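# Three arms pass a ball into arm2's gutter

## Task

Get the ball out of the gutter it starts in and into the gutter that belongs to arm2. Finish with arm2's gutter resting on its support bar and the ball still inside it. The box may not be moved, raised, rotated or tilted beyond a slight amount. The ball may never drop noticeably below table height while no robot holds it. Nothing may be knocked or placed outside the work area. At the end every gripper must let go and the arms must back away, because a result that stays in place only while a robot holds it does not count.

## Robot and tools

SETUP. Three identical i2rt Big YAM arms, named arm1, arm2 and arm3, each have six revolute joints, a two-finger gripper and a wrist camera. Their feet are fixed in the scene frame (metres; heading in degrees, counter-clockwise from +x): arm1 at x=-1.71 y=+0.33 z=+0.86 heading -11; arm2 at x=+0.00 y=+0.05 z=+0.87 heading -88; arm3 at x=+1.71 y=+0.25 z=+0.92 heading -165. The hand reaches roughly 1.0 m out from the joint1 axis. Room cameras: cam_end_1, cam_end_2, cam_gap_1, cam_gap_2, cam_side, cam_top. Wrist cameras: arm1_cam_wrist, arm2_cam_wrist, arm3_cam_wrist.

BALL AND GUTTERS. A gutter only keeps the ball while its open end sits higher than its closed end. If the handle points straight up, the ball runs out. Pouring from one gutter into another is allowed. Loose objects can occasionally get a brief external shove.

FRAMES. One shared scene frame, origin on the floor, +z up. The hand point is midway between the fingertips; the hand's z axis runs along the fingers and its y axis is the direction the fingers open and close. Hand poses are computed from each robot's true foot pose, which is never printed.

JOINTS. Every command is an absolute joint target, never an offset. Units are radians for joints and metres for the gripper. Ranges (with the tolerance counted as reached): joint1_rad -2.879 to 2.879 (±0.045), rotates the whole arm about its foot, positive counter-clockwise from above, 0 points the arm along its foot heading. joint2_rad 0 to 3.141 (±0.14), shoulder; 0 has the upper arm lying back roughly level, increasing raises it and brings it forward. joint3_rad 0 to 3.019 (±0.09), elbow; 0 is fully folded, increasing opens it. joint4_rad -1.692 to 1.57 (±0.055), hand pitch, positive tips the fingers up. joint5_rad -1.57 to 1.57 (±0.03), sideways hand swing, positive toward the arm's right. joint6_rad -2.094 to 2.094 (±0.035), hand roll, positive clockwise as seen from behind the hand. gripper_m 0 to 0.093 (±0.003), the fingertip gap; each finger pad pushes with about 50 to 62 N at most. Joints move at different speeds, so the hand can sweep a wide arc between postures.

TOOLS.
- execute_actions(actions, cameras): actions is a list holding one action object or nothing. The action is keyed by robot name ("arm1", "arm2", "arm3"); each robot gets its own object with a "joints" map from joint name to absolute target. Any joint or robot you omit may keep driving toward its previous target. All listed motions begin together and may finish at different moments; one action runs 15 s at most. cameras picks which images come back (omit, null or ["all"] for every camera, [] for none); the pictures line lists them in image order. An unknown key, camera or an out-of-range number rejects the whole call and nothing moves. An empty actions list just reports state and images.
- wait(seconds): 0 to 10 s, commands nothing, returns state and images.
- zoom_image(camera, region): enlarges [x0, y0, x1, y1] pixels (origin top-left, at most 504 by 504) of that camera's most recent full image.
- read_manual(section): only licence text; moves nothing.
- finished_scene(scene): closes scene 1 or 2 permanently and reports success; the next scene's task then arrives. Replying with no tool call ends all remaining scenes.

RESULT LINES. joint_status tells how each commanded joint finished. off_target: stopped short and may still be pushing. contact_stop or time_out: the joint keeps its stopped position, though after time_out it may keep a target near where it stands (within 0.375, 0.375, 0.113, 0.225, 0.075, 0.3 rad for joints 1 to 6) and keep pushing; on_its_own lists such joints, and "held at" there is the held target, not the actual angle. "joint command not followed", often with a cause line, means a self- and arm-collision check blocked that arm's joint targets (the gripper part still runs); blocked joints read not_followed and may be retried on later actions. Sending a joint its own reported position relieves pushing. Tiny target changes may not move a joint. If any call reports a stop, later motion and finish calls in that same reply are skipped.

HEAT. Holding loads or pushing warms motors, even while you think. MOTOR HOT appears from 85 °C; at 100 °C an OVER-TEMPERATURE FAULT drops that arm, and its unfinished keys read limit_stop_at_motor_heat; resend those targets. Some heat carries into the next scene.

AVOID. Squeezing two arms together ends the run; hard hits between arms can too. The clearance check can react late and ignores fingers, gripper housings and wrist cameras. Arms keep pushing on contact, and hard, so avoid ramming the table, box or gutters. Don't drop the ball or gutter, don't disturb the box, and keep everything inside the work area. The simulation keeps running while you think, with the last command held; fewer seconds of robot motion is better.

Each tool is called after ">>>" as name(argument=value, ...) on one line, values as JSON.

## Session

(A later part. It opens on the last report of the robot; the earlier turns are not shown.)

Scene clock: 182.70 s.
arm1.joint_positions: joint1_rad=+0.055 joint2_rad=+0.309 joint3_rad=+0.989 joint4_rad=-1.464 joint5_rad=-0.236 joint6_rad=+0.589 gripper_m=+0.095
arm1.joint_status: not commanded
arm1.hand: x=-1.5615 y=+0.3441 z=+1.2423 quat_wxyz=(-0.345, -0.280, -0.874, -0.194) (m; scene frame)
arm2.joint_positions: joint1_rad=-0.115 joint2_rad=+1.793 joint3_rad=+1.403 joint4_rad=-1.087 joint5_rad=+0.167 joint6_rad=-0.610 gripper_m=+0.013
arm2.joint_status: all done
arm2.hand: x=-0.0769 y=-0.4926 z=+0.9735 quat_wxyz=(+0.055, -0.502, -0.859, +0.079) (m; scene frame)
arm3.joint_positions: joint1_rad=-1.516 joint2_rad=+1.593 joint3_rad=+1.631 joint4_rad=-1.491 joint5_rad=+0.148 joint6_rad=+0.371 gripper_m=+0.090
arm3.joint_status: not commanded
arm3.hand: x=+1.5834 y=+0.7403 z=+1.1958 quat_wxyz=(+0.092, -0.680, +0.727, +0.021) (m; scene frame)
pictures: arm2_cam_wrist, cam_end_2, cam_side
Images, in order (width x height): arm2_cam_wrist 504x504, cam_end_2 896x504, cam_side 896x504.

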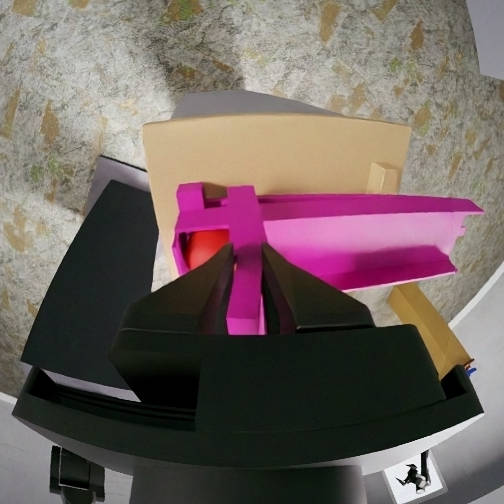

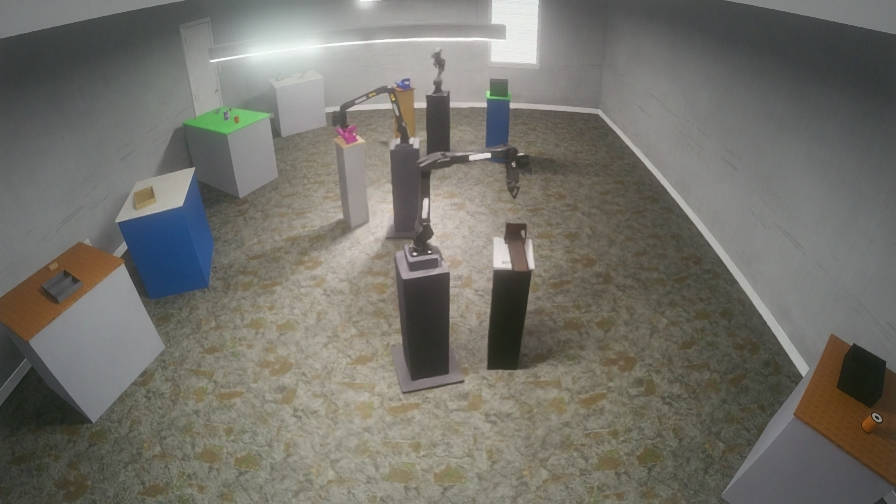

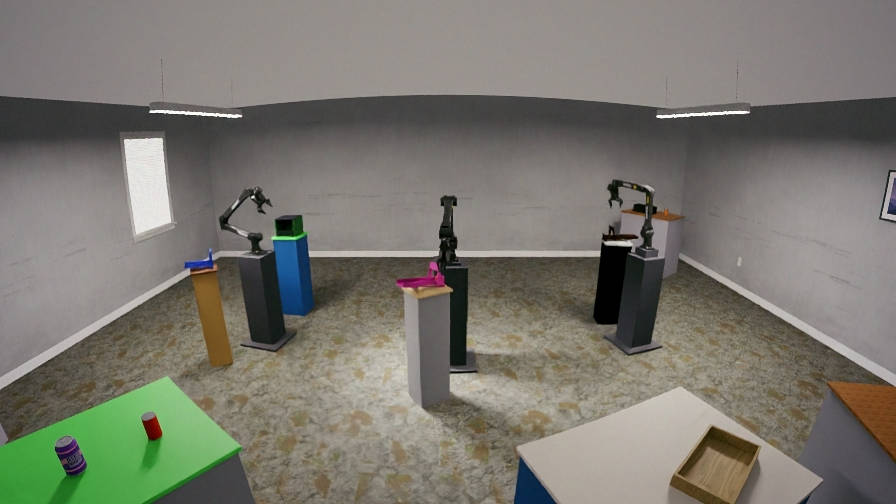

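>>> execute_actions(actions=[{"arm2":{"joints":{"gripper_m":0.08}}}], cameras=[])

>>> execute_actions(actions=[{"arm2":{"joints":{"joint2_rad":1.5,"joint3_rad":1.7,"joint4_rad":-1.6}}}], cameras=["arm2_cam_wrist","cam_side"])

>>> zoom_image(camera="cam_side", region=[380, 200, 500, 310])

Scene clock: 189.87 s.
arm1.joint_positions: joint1_rad=+0.055 joint2_rad=+0.309 joint3_rad=+0.989 joint4_rad=-1.464 joint5_rad=-0.236 joint6_rad=+0.589 gripper_m=+0.095
arm1.joint_status: not commanded
arm1.hand: x=-1.5615 y=+0.3441 z=+1.2423 quat_wxyz=(-0.345, -0.280, -0.874, -0.194) (m; scene frame)
arm2.joint_positions: joint1_rad=-0.115 joint2_rad=+1.793 joint3_rad=+1.403 joint4_rad=-1.087 joint5_rad=+0.167 joint6_rad=-0.610 gripper_m=+0.080
arm2.joint_status: all done
arm2.hand: x=-0.0769 y=-0.4925 z=+0.9735 quat_wxyz=(+0.055, -0.502, -0.859, +0.079) (m; scene frame)
arm3.joint_positions: joint1_rad=-1.516 joint2_rad=+1.593 joint3_rad=+1.631 joint4_rad=-1.491 joint5_rad=+0.148 joint6_rad=+0.371 gripper_m=+0.090
arm3.joint_status: not commanded
arm3.hand: x=+1.5834 y=+0.7403 z=+1.1958 quat_wxyz=(+0.092, -0.680, +0.727, +0.021) (m; scene frame)
pictures: none
No camera images: the call's "cameras" was empty. Leave "cameras" out to get every camera's image.

Scene clock: 191.40 s.
arm1.joint_positions: joint1_rad=+0.055 joint2_rad=+0.309 joint3_rad=+0.989 joint4_rad=-1.464 joint5_rad=-0.236 joint6_rad=+0.589 gripper_m=+0.095
arm1.joint_status: not commanded
arm1.hand: x=-1.5615 y=+0.3441 z=+1.2423 quat_wxyz=(-0.345, -0.280, -0.874, -0.194) (m; scene frame)
arm2.joint_positions: joint1_rad=-0.115 joint2_rad=+1.509 joint3_rad=+1.689 joint4_rad=-1.586 joint5_rad=+0.167 joint6_rad=-0.610 gripper_m=+0.080
arm2.joint_status: all done
arm2.hand: x=-0.0710 y=-0.4263 z=+1.2171 quat_wxyz=(+0.040, -0.503, -0.856, +0.111) (m; scene frame)
arm3.joint_positions: joint1_rad=-1.516 joint2_rad=+1.593 joint3_rad=+1.631 joint4_rad=-1.491 joint5_rad=+0.148 joint6_rad=+0.371 gripper_m=+0.090
arm3.joint_status: not commanded
arm3.hand: x=+1.5834 y=+0.7403 z=+1.1958 quat_wxyz=(+0.092, -0.680, +0.727, +0.021) (m; scene frame)
pictures: arm2_cam_wrist, cam_side
Images, in order (width x height): arm2_cam_wrist 504x504, cam_side 896x504.

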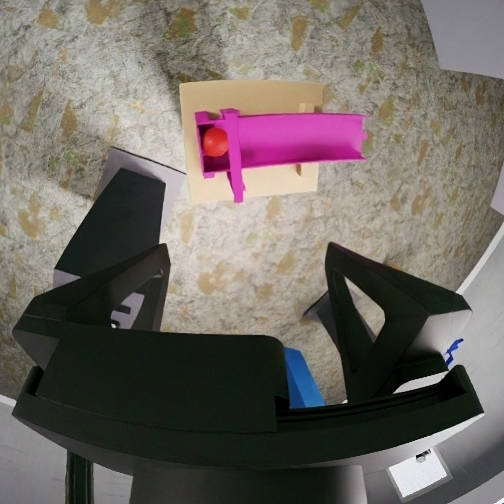

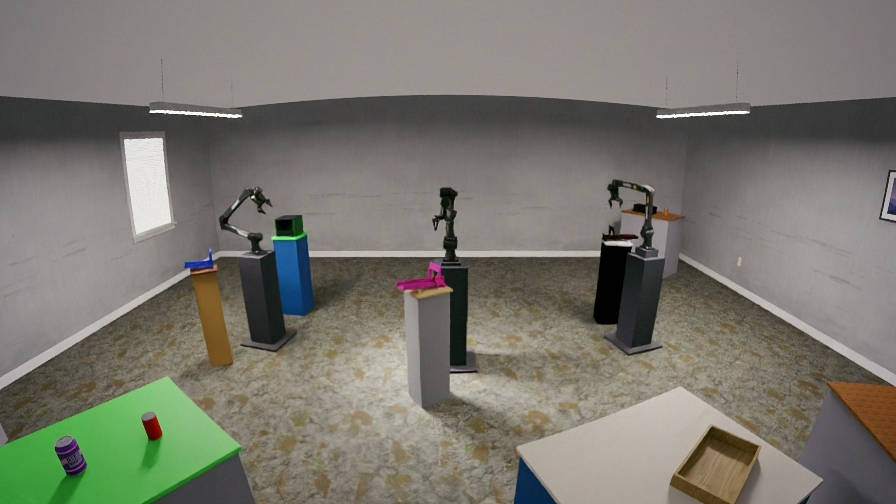

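Region (380, 200, 500, 310) of cam_side's 896x504 image, scaled by 4.200, with more detail than that image has; it fills the top 462 rows of this view, and the rest is white.

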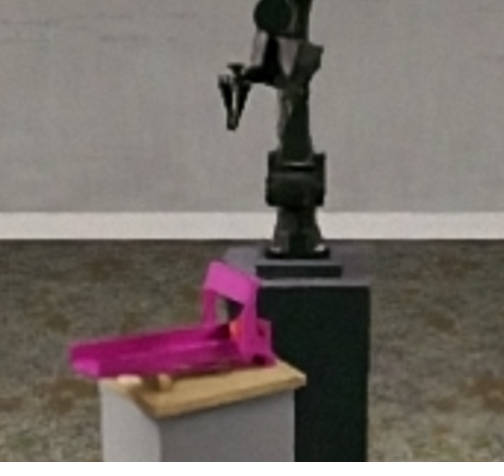

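>>> finished_scene(scene=2)

The scene is finished: the task was done.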